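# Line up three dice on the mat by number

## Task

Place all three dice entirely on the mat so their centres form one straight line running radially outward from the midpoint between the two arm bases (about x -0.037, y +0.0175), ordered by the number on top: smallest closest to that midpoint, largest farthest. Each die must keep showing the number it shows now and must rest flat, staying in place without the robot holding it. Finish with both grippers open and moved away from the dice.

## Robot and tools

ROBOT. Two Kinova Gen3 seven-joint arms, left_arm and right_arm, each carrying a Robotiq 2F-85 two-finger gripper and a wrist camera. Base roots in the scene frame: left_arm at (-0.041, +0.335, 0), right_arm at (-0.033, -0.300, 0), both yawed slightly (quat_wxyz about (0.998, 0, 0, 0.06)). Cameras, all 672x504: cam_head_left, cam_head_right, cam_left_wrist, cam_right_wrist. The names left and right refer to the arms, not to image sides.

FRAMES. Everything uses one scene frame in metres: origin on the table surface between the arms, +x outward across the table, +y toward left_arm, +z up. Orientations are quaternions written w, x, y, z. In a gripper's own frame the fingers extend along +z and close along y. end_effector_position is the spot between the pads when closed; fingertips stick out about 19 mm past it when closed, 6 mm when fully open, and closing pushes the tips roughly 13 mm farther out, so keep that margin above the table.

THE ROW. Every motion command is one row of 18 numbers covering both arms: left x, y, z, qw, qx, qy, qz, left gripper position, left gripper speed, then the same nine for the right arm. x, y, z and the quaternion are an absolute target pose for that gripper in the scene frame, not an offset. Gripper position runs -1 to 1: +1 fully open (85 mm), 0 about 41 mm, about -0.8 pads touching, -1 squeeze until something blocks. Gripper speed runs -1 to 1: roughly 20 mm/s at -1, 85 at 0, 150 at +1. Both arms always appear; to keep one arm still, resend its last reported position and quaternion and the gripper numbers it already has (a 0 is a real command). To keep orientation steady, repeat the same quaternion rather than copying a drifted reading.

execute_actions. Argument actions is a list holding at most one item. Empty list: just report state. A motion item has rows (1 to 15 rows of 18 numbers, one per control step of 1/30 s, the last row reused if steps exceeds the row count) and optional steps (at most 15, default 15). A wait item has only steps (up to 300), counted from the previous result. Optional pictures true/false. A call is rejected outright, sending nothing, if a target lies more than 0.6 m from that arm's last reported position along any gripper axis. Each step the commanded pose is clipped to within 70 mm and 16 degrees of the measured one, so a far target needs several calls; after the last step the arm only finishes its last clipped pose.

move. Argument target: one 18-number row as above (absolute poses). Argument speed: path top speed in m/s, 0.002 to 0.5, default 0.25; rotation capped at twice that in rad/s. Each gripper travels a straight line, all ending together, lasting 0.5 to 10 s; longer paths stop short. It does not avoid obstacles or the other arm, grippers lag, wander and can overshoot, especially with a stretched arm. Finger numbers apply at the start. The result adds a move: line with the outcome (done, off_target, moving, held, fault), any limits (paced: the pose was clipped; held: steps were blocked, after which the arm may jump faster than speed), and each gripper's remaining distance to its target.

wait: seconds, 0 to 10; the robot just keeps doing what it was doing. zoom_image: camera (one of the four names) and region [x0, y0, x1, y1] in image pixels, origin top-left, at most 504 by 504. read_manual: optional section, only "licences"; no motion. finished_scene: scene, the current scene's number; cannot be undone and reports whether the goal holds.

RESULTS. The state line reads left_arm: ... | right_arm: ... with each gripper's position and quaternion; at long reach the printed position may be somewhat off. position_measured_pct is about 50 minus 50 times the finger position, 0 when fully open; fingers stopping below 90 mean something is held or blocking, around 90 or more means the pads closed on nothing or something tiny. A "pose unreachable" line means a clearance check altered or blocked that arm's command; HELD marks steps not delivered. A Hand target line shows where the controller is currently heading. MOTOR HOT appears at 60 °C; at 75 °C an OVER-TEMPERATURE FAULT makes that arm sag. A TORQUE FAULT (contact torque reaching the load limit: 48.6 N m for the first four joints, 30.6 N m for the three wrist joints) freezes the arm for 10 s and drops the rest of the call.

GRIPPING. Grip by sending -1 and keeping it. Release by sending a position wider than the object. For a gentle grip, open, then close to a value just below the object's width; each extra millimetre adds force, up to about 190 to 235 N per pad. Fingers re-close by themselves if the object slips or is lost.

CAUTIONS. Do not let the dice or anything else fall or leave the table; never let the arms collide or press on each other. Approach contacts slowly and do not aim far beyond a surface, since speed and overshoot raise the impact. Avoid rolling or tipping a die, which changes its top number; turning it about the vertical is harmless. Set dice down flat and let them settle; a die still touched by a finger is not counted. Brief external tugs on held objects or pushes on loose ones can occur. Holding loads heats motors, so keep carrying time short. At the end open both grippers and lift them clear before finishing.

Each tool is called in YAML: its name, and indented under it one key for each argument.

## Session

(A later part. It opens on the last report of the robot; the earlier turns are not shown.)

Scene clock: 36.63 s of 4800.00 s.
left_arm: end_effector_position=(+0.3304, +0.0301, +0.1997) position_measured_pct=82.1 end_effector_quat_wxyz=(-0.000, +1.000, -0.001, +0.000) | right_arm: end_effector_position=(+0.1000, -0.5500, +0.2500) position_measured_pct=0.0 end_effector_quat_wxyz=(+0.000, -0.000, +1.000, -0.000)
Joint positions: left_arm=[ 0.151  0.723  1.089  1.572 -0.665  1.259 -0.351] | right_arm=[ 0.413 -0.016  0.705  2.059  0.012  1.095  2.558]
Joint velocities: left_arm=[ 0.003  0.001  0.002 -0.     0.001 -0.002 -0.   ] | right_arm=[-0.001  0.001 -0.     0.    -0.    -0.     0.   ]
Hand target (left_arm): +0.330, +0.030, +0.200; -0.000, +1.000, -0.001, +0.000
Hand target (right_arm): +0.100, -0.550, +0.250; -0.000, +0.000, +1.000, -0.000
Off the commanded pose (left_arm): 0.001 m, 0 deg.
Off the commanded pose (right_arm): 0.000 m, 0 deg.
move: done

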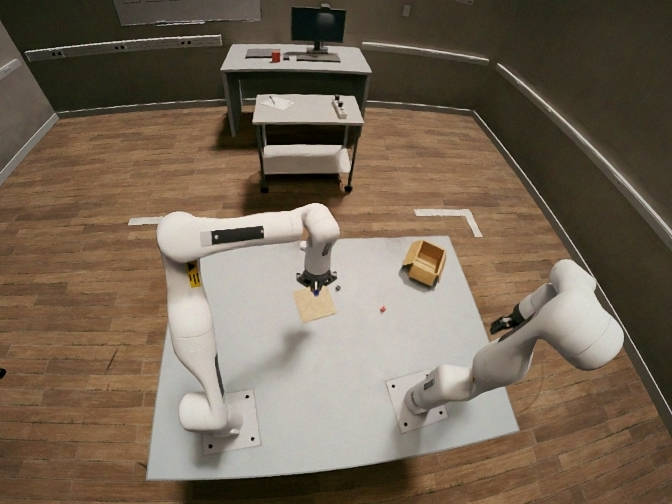

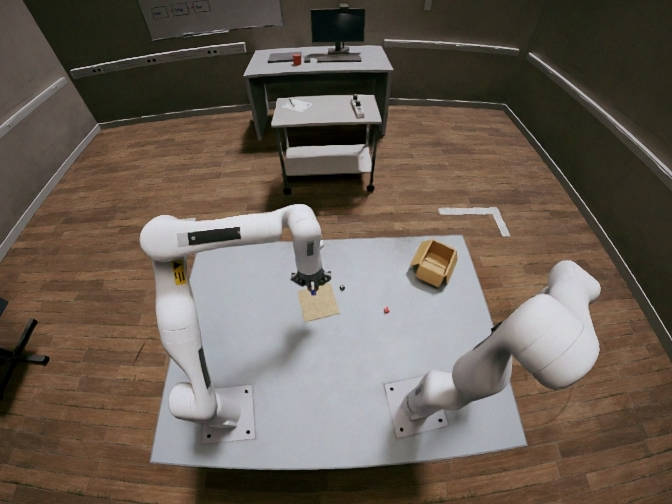

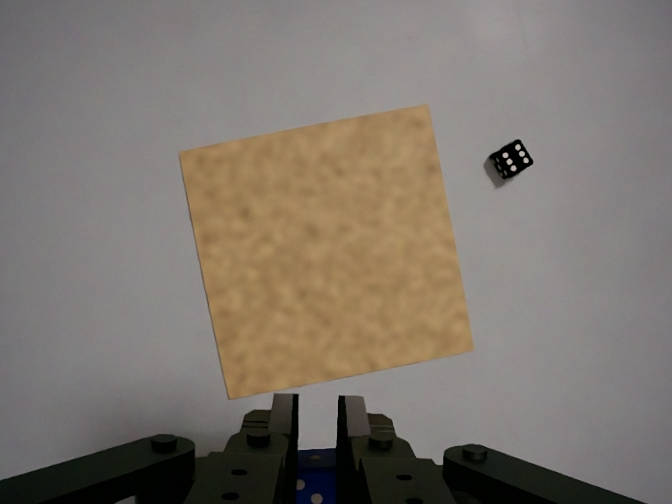

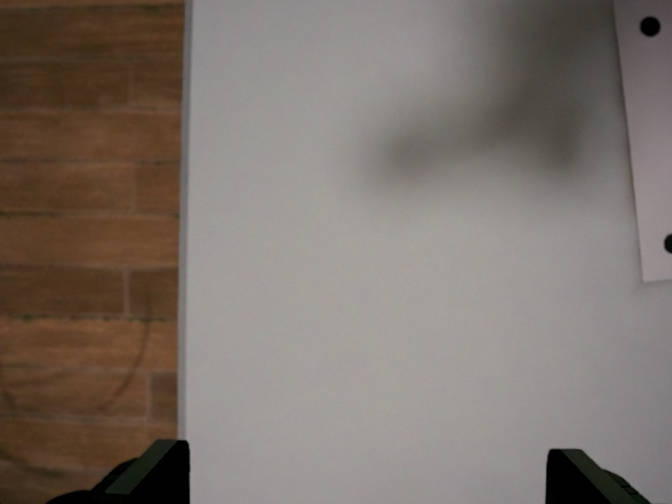

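move:
  target: [0.343,0.0363,0.08,0,1,0,0,-1,0,0.1,-0.55,0.25,0,0,1,0,1,0]

move:
  target: [0.343,0.0363,0.0235,0,1,0,0,-1,0,0.1,-0.55,0.25,0,0,1,0,1,0]
  speed: 0.08

move:
  target: [0.343,0.0363,0.0235,0,1,0,0,0.3,0,0.1,-0.55,0.25,0,0,1,0,1,0]

move:
  target: [0.343,0.0363,0.12,0,1,0,0,1,0,0.1,-0.55,0.25,0,0,1,0,1,0]

move:
  target: [0.30,-0.2,0.2,0,1,0,0,1,0,0.1,-0.55,0.25,0,0,1,0,1,0]

Scene clock: 45.27 s of 4800.00 s.
left_arm: end_effector_position=(+0.3432, +0.0366, +0.0803) position_measured_pct=82.1 end_effector_quat_wxyz=(-0.000, +1.000, +0.000, +0.000) | right_arm: end_effector_position=(+0.1000, -0.5500, +0.2500) position_measured_pct=0.0 end_effector_quat_wxyz=(+0.000, +0.000, +1.000, -0.000)
Joint positions: left_arm=[ 0.192  0.889  0.95   1.699 -0.84   1.013 -0.251] | right_arm=[ 0.413 -0.016  0.705  2.059  0.012  1.095  2.558]
Joint velocities: left_arm=[ 0.003  0.004 -0.001  0.001 -0.     0.    -0.001] | right_arm=[-0.001 -0.003  0.001 -0.    -0.001  0.    -0.002]
Hand target (left_arm): +0.343, +0.037, +0.080; -0.000, +1.000, +0.000, +0.000
Hand target (right_arm): +0.100, -0.550, +0.250; -0.000, +0.000, +1.000, -0.000
Off the commanded pose (left_arm): 0.000 m, 0 deg.
Off the commanded pose (right_arm): 0.000 m, 0 deg.
After step 90, 4.70 s passed at rest.
move: done

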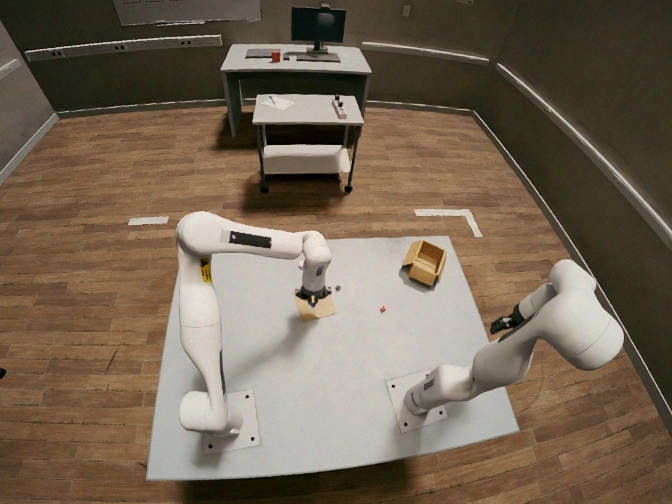

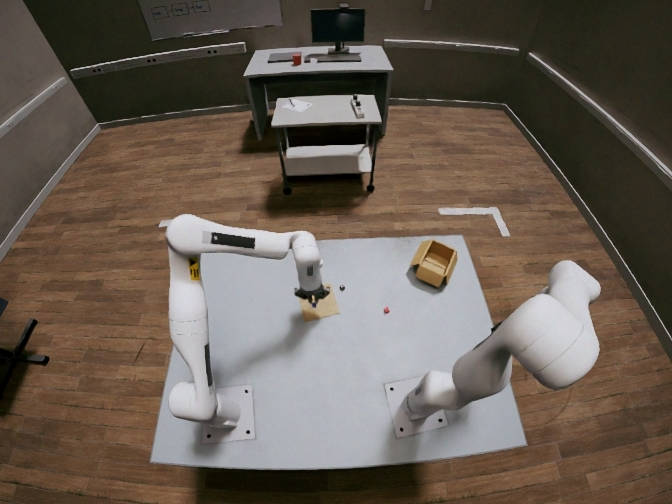

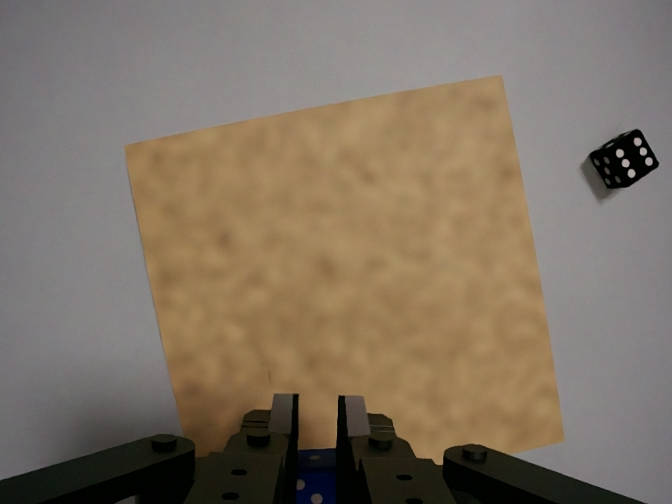

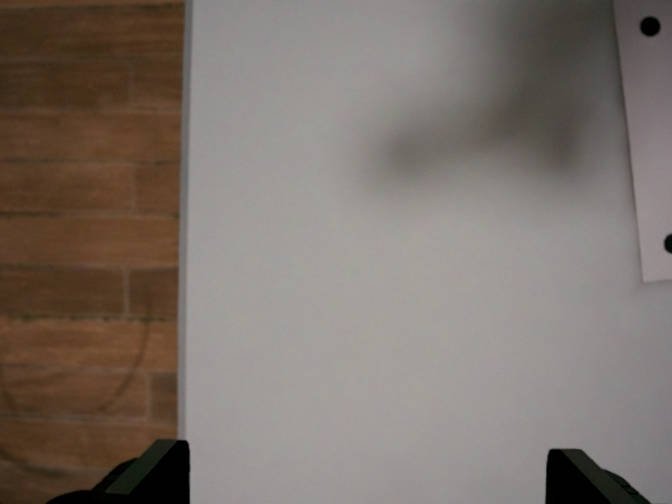

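Scene clock: 46.23 s of 4800.00 s.
left_arm: end_effector_position=(+0.3438, +0.0361, +0.0253) position_measured_pct=82.1 end_effector_quat_wxyz=(+0.000, +1.000, +0.000, +0.002) | right_arm: end_effector_position=(+0.1000, -0.5500, +0.2500) position_measured_pct=0.0 end_effector_quat_wxyz=(+0.000, +0.000, +1.000, -0.000)
Joint positions: left_arm=[ 0.231  0.972  0.87   1.731 -0.933  0.907 -0.186] | right_arm=[ 0.413 -0.016  0.705  2.059  0.012  1.095  2.558]
Joint velocities: left_arm=[ 0.002  0.     0.    -0.    -0.001  0.001 -0.   ] | right_arm=[ 0.001 -0.001  0.    -0.    -0.    -0.    -0.001]
Hand target (left_arm): +0.343, +0.036, +0.024; -0.000, +1.000, +0.000, +0.000
Hand target (right_arm): +0.100, -0.550, +0.250; -0.000, +0.000, +1.000, -0.000
Off the commanded pose (left_arm): 0.002 m, 0 deg.
Off the commanded pose (right_arm): 0.000 m, 0 deg.
move: done

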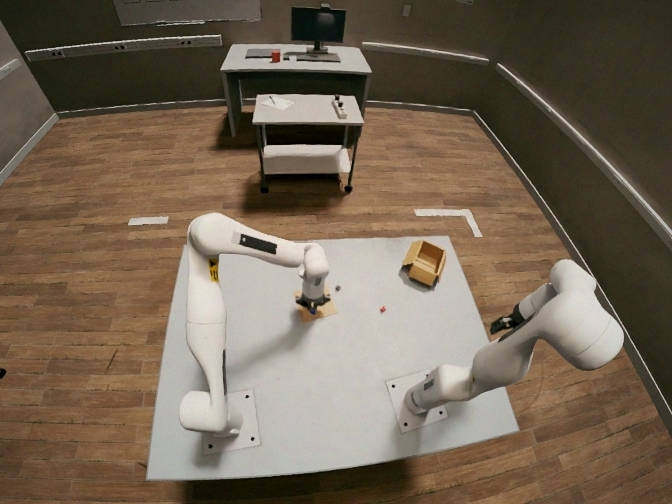

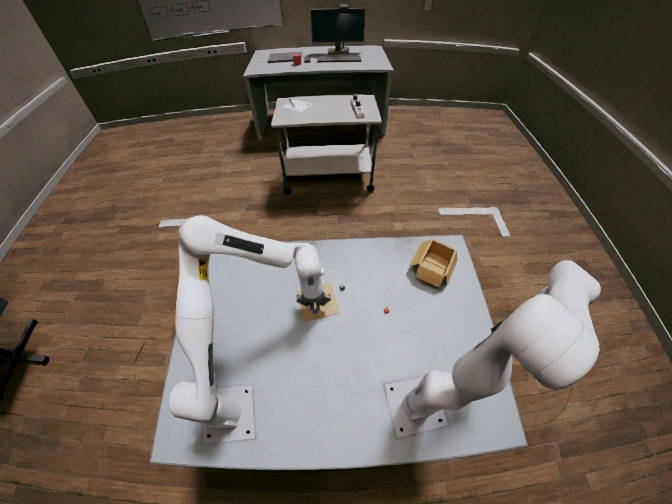

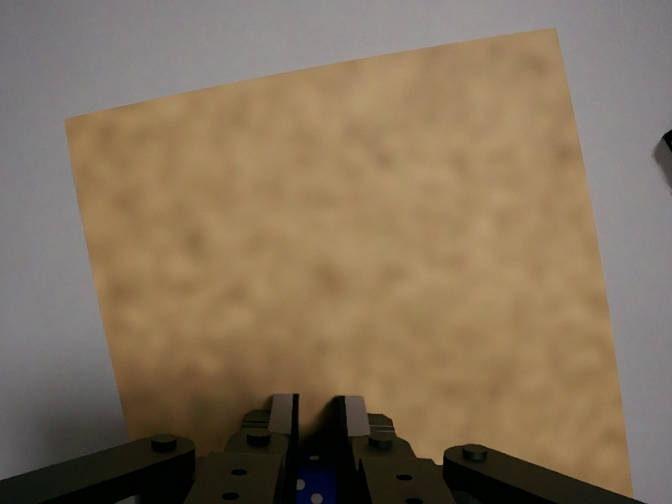

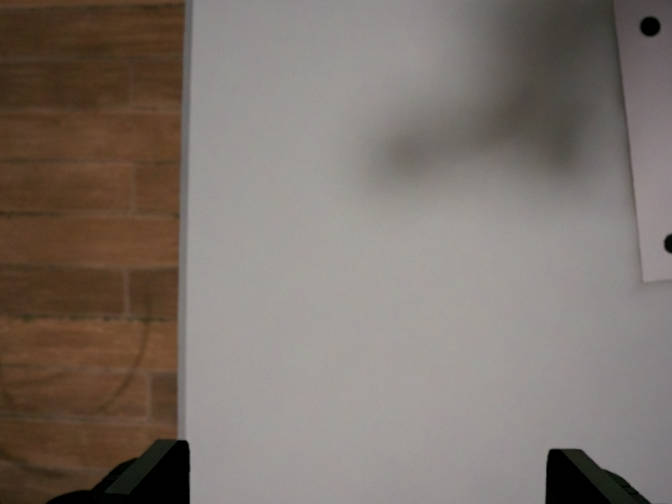

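Scene clock: 47.13 s of 4800.00 s.
left_arm: end_effector_position=(+0.3430, +0.0363, +0.0235) position_measured_pct=34.9 end_effector_quat_wxyz=(+0.000, +1.000, -0.000, +0.000) | right_arm: end_effector_position=(+0.1000, -0.5500, +0.2500) position_measured_pct=0.0 end_effector_quat_wxyz=(+0.000, +0.000, +1.000, -0.000)
Joint positions: left_arm=[ 0.231  0.975  0.869  1.731 -0.933  0.905 -0.187] | right_arm=[ 0.413 -0.016  0.705  2.059  0.012  1.095  2.558]
Joint velocities: left_arm=[ 0.001  0.001  0.001 -0.    -0.001 -0.    -0.001] | right_arm=[ 0.001 -0.001  0.001 -0.    -0.001  0.     0.   ]
Hand target (left_arm): +0.343, +0.036, +0.024; +0.000, +1.000, -0.000, -0.000
Hand target (right_arm): +0.100, -0.550, +0.250; -0.000, +0.000, +1.000, -0.000
Off the commanded pose (left_arm): 0.000 m, 0 deg.
Off the commanded pose (right_arm): 0.000 m, 0 deg.
move: done

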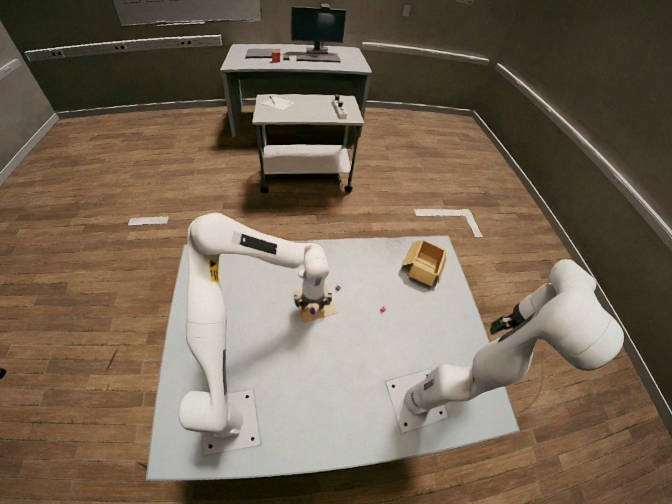

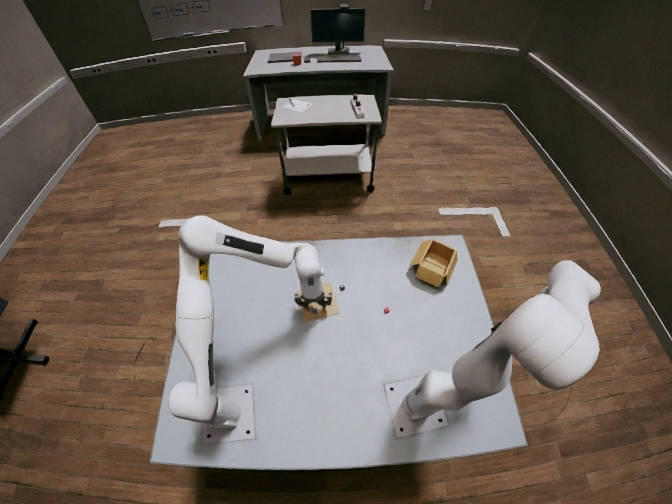

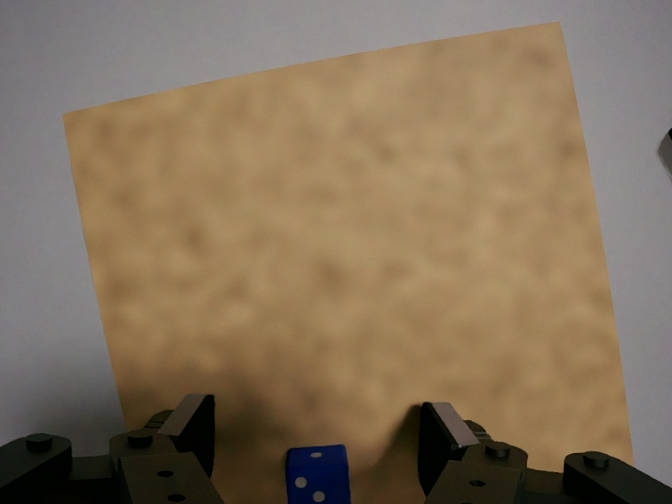

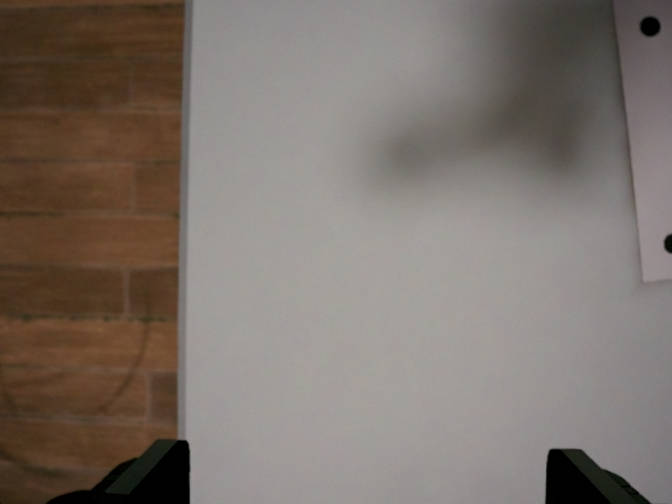

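Scene clock: 47.97 s of 4800.00 s.
left_arm: end_effector_position=(+0.3427, +0.0361, +0.1197) position_measured_pct=0.0 end_effector_quat_wxyz=(+0.000, +1.000, -0.000, -0.000) | right_arm: end_effector_position=(+0.1000, -0.5500, +0.2500) position_measured_pct=0.0 end_effector_quat_wxyz=(+0.000, -0.000, +1.000, -0.000)
Joint positions: left_arm=[ 0.171  0.833  0.997  1.661 -0.775  1.092 -0.298] | right_arm=[ 0.413 -0.016  0.705  2.059  0.012  1.095  2.558]
Joint velocities: left_arm=[-0.003 -0.003 -0.     0.001  0.001  0.    -0.   ] | right_arm=[-0.001 -0.    -0.001 -0.    -0.001  0.     0.   ]
Hand target (left_arm): +0.343, +0.036, +0.120; +0.000, +1.000, -0.000, -0.000
Hand target (right_arm): +0.100, -0.550, +0.250; -0.000, +0.000, +1.000, -0.000
Off the commanded pose (left_arm): 0.000 m, 0 deg.
Off the commanded pose (right_arm): 0.000 m, 0 deg.
move: done

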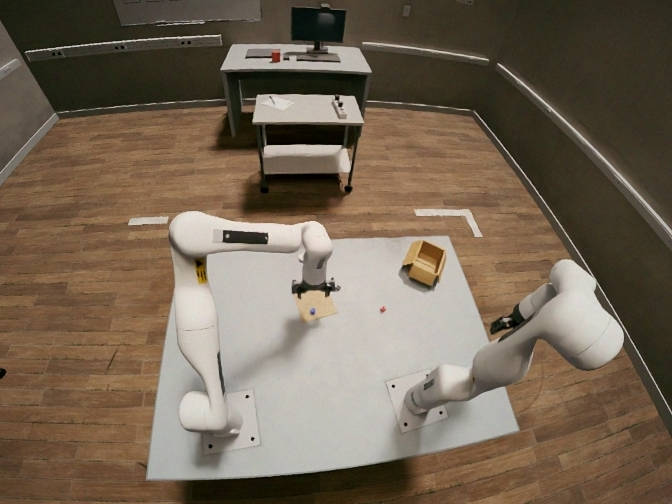

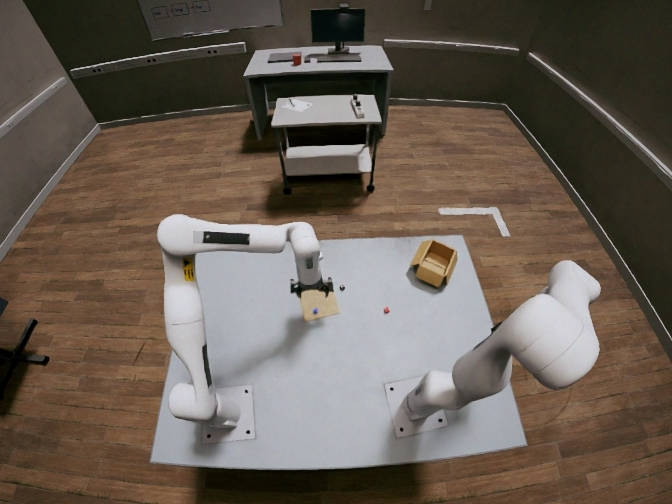

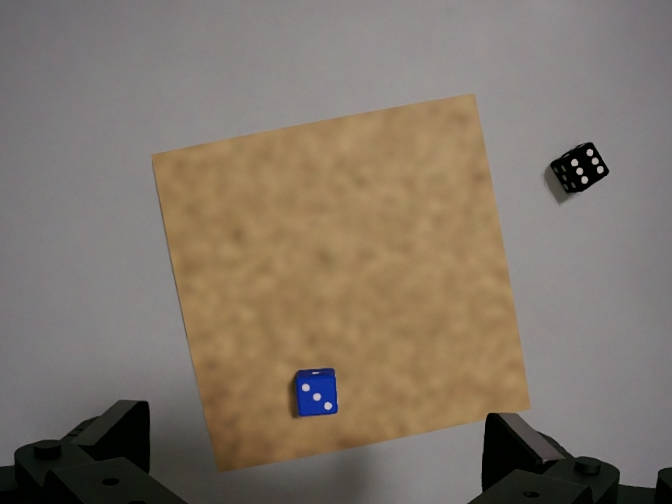

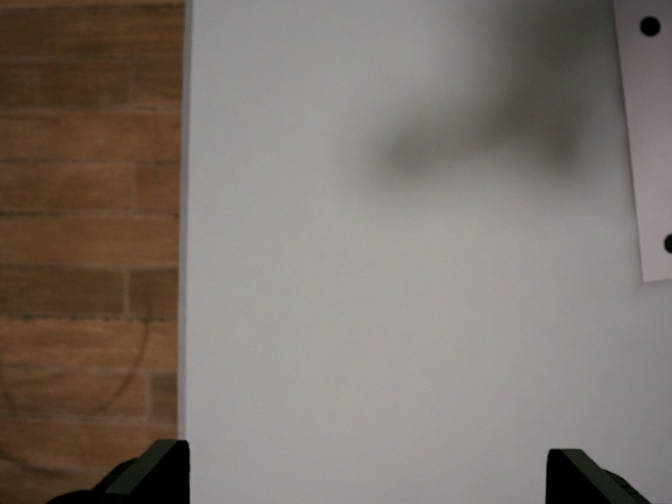

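Scene clock: 49.67 s of 4800.00 s.
left_arm: end_effector_position=(+0.3011, -0.2003, +0.2004) position_measured_pct=0.0 end_effector_quat_wxyz=(+0.000, +1.000, -0.001, +0.000) | right_arm: end_effector_position=(+0.1000, -0.5500, +0.2500) position_measured_pct=0.0 end_effector_quat_wxyz=(+0.000, +0.000, +1.000, -0.000)
Joint positions: left_arm=[ 0.789  1.008  0.948  0.853 -0.758  1.55  -0.252] | right_arm=[ 0.413 -0.016  0.705  2.059  0.012  1.095  2.558]
Joint velocities: left_arm=[ 0.003  0.001  0.001 -0.001 -0.002  0.    -0.001] | right_arm=[ 0.     0.001  0.001 -0.001  0.002 -0.     0.   ]
Hand target (left_arm): +0.301, -0.200, +0.200; +0.000, +1.000, -0.001, +0.000
Hand target (right_arm): +0.100, -0.550, +0.250; -0.000, +0.000, +1.000, -0.000
Off the commanded pose (left_arm): 0.001 m, 0 deg.
Off the commanded pose (right_arm): 0.000 m, 0 deg.
move: done

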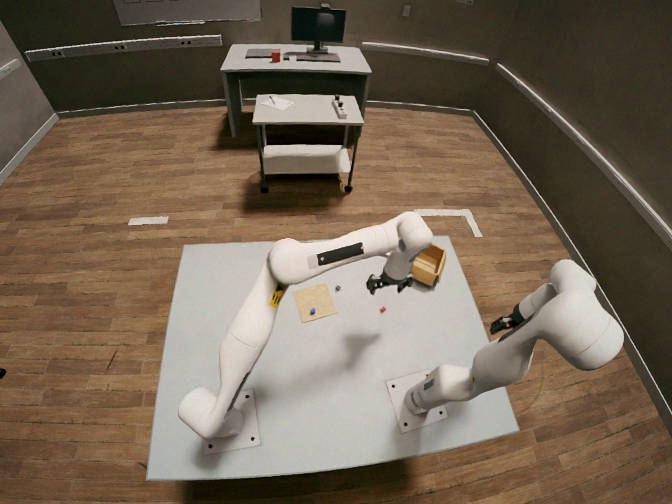

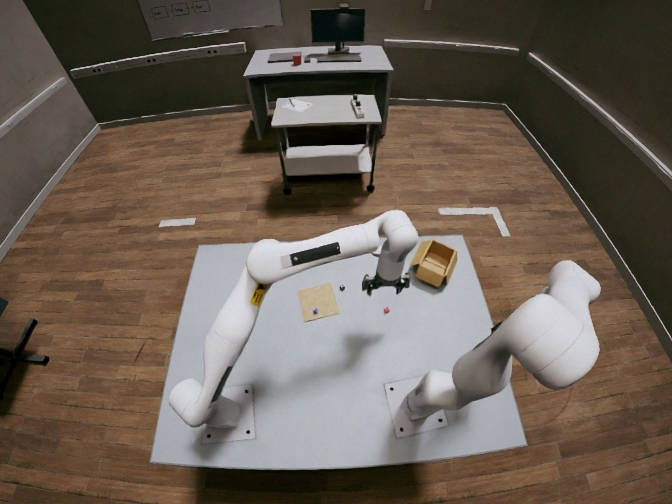

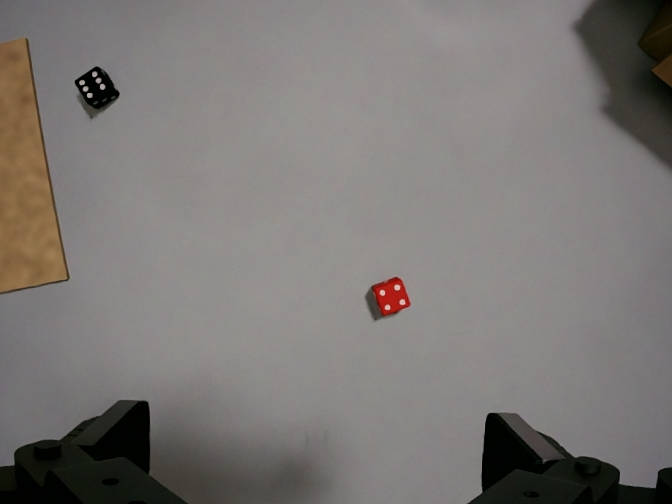

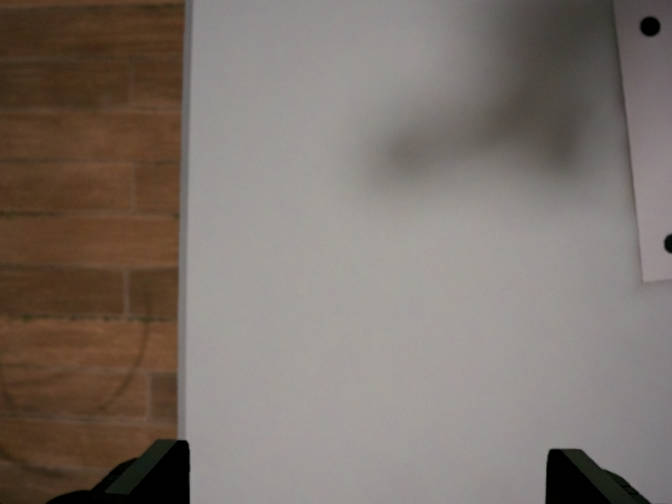

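move:
  target: [0.325,-0.235,0.08,0,0.991,0.13,0,1,0,0.1,-0.55,0.25,0,0,1,0,1,0]

Scene clock: 54.07 s of 4800.00 s.
left_arm: end_effector_position=(+0.3255, -0.2349, +0.0805) position_measured_pct=0.0 end_effector_quat_wxyz=(+0.000, +0.991, +0.130, +0.000) | right_arm: end_effector_position=(+0.1000, -0.5500, +0.2500) position_measured_pct=0.0 end_effector_quat_wxyz=(+0.000, -0.000, +1.000, -0.000)
Joint positions: left_arm=[ 0.849  1.204  0.855  0.768 -0.796  1.401 -0.027] | right_arm=[ 0.413 -0.016  0.705  2.059  0.012  1.095  2.558]
Joint velocities: left_arm=[ 0.006  0.006  0.    -0.004  0.002 -0.001 -0.   ] | right_arm=[ 0.001  0.001  0.001  0.     0.001  0.    -0.001]
Hand target (left_arm): +0.325, -0.235, +0.080; +0.000, +0.991, +0.130, -0.000
Hand target (right_arm): +0.100, -0.550, +0.250; -0.000, +0.000, +1.000, -0.000
Off the commanded pose (left_arm): 0.001 m, 0 deg.
Off the commanded pose (right_arm): 0.000 m, 0 deg.
After step 90, 0.50 s passed at rest.
move: done

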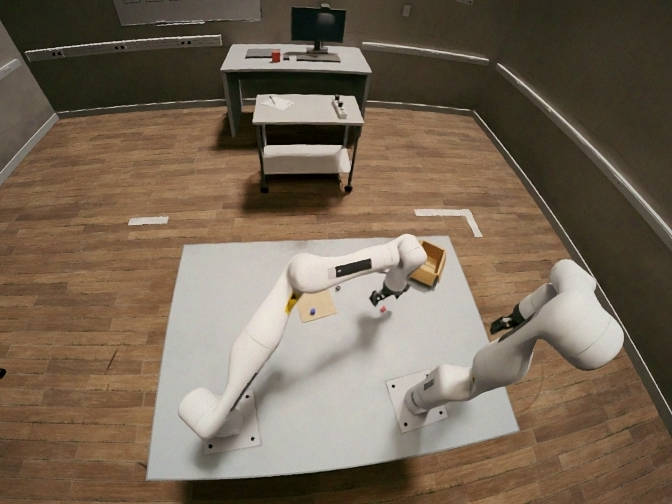

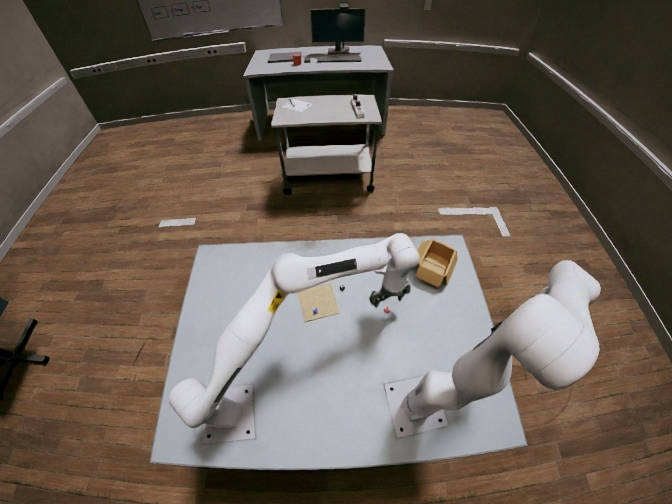

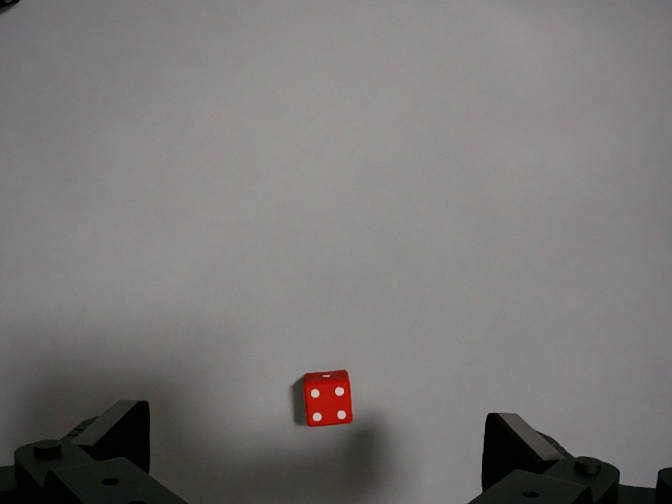

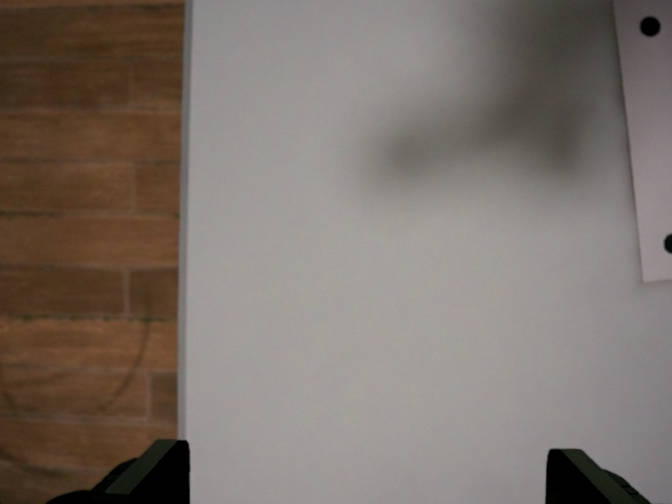

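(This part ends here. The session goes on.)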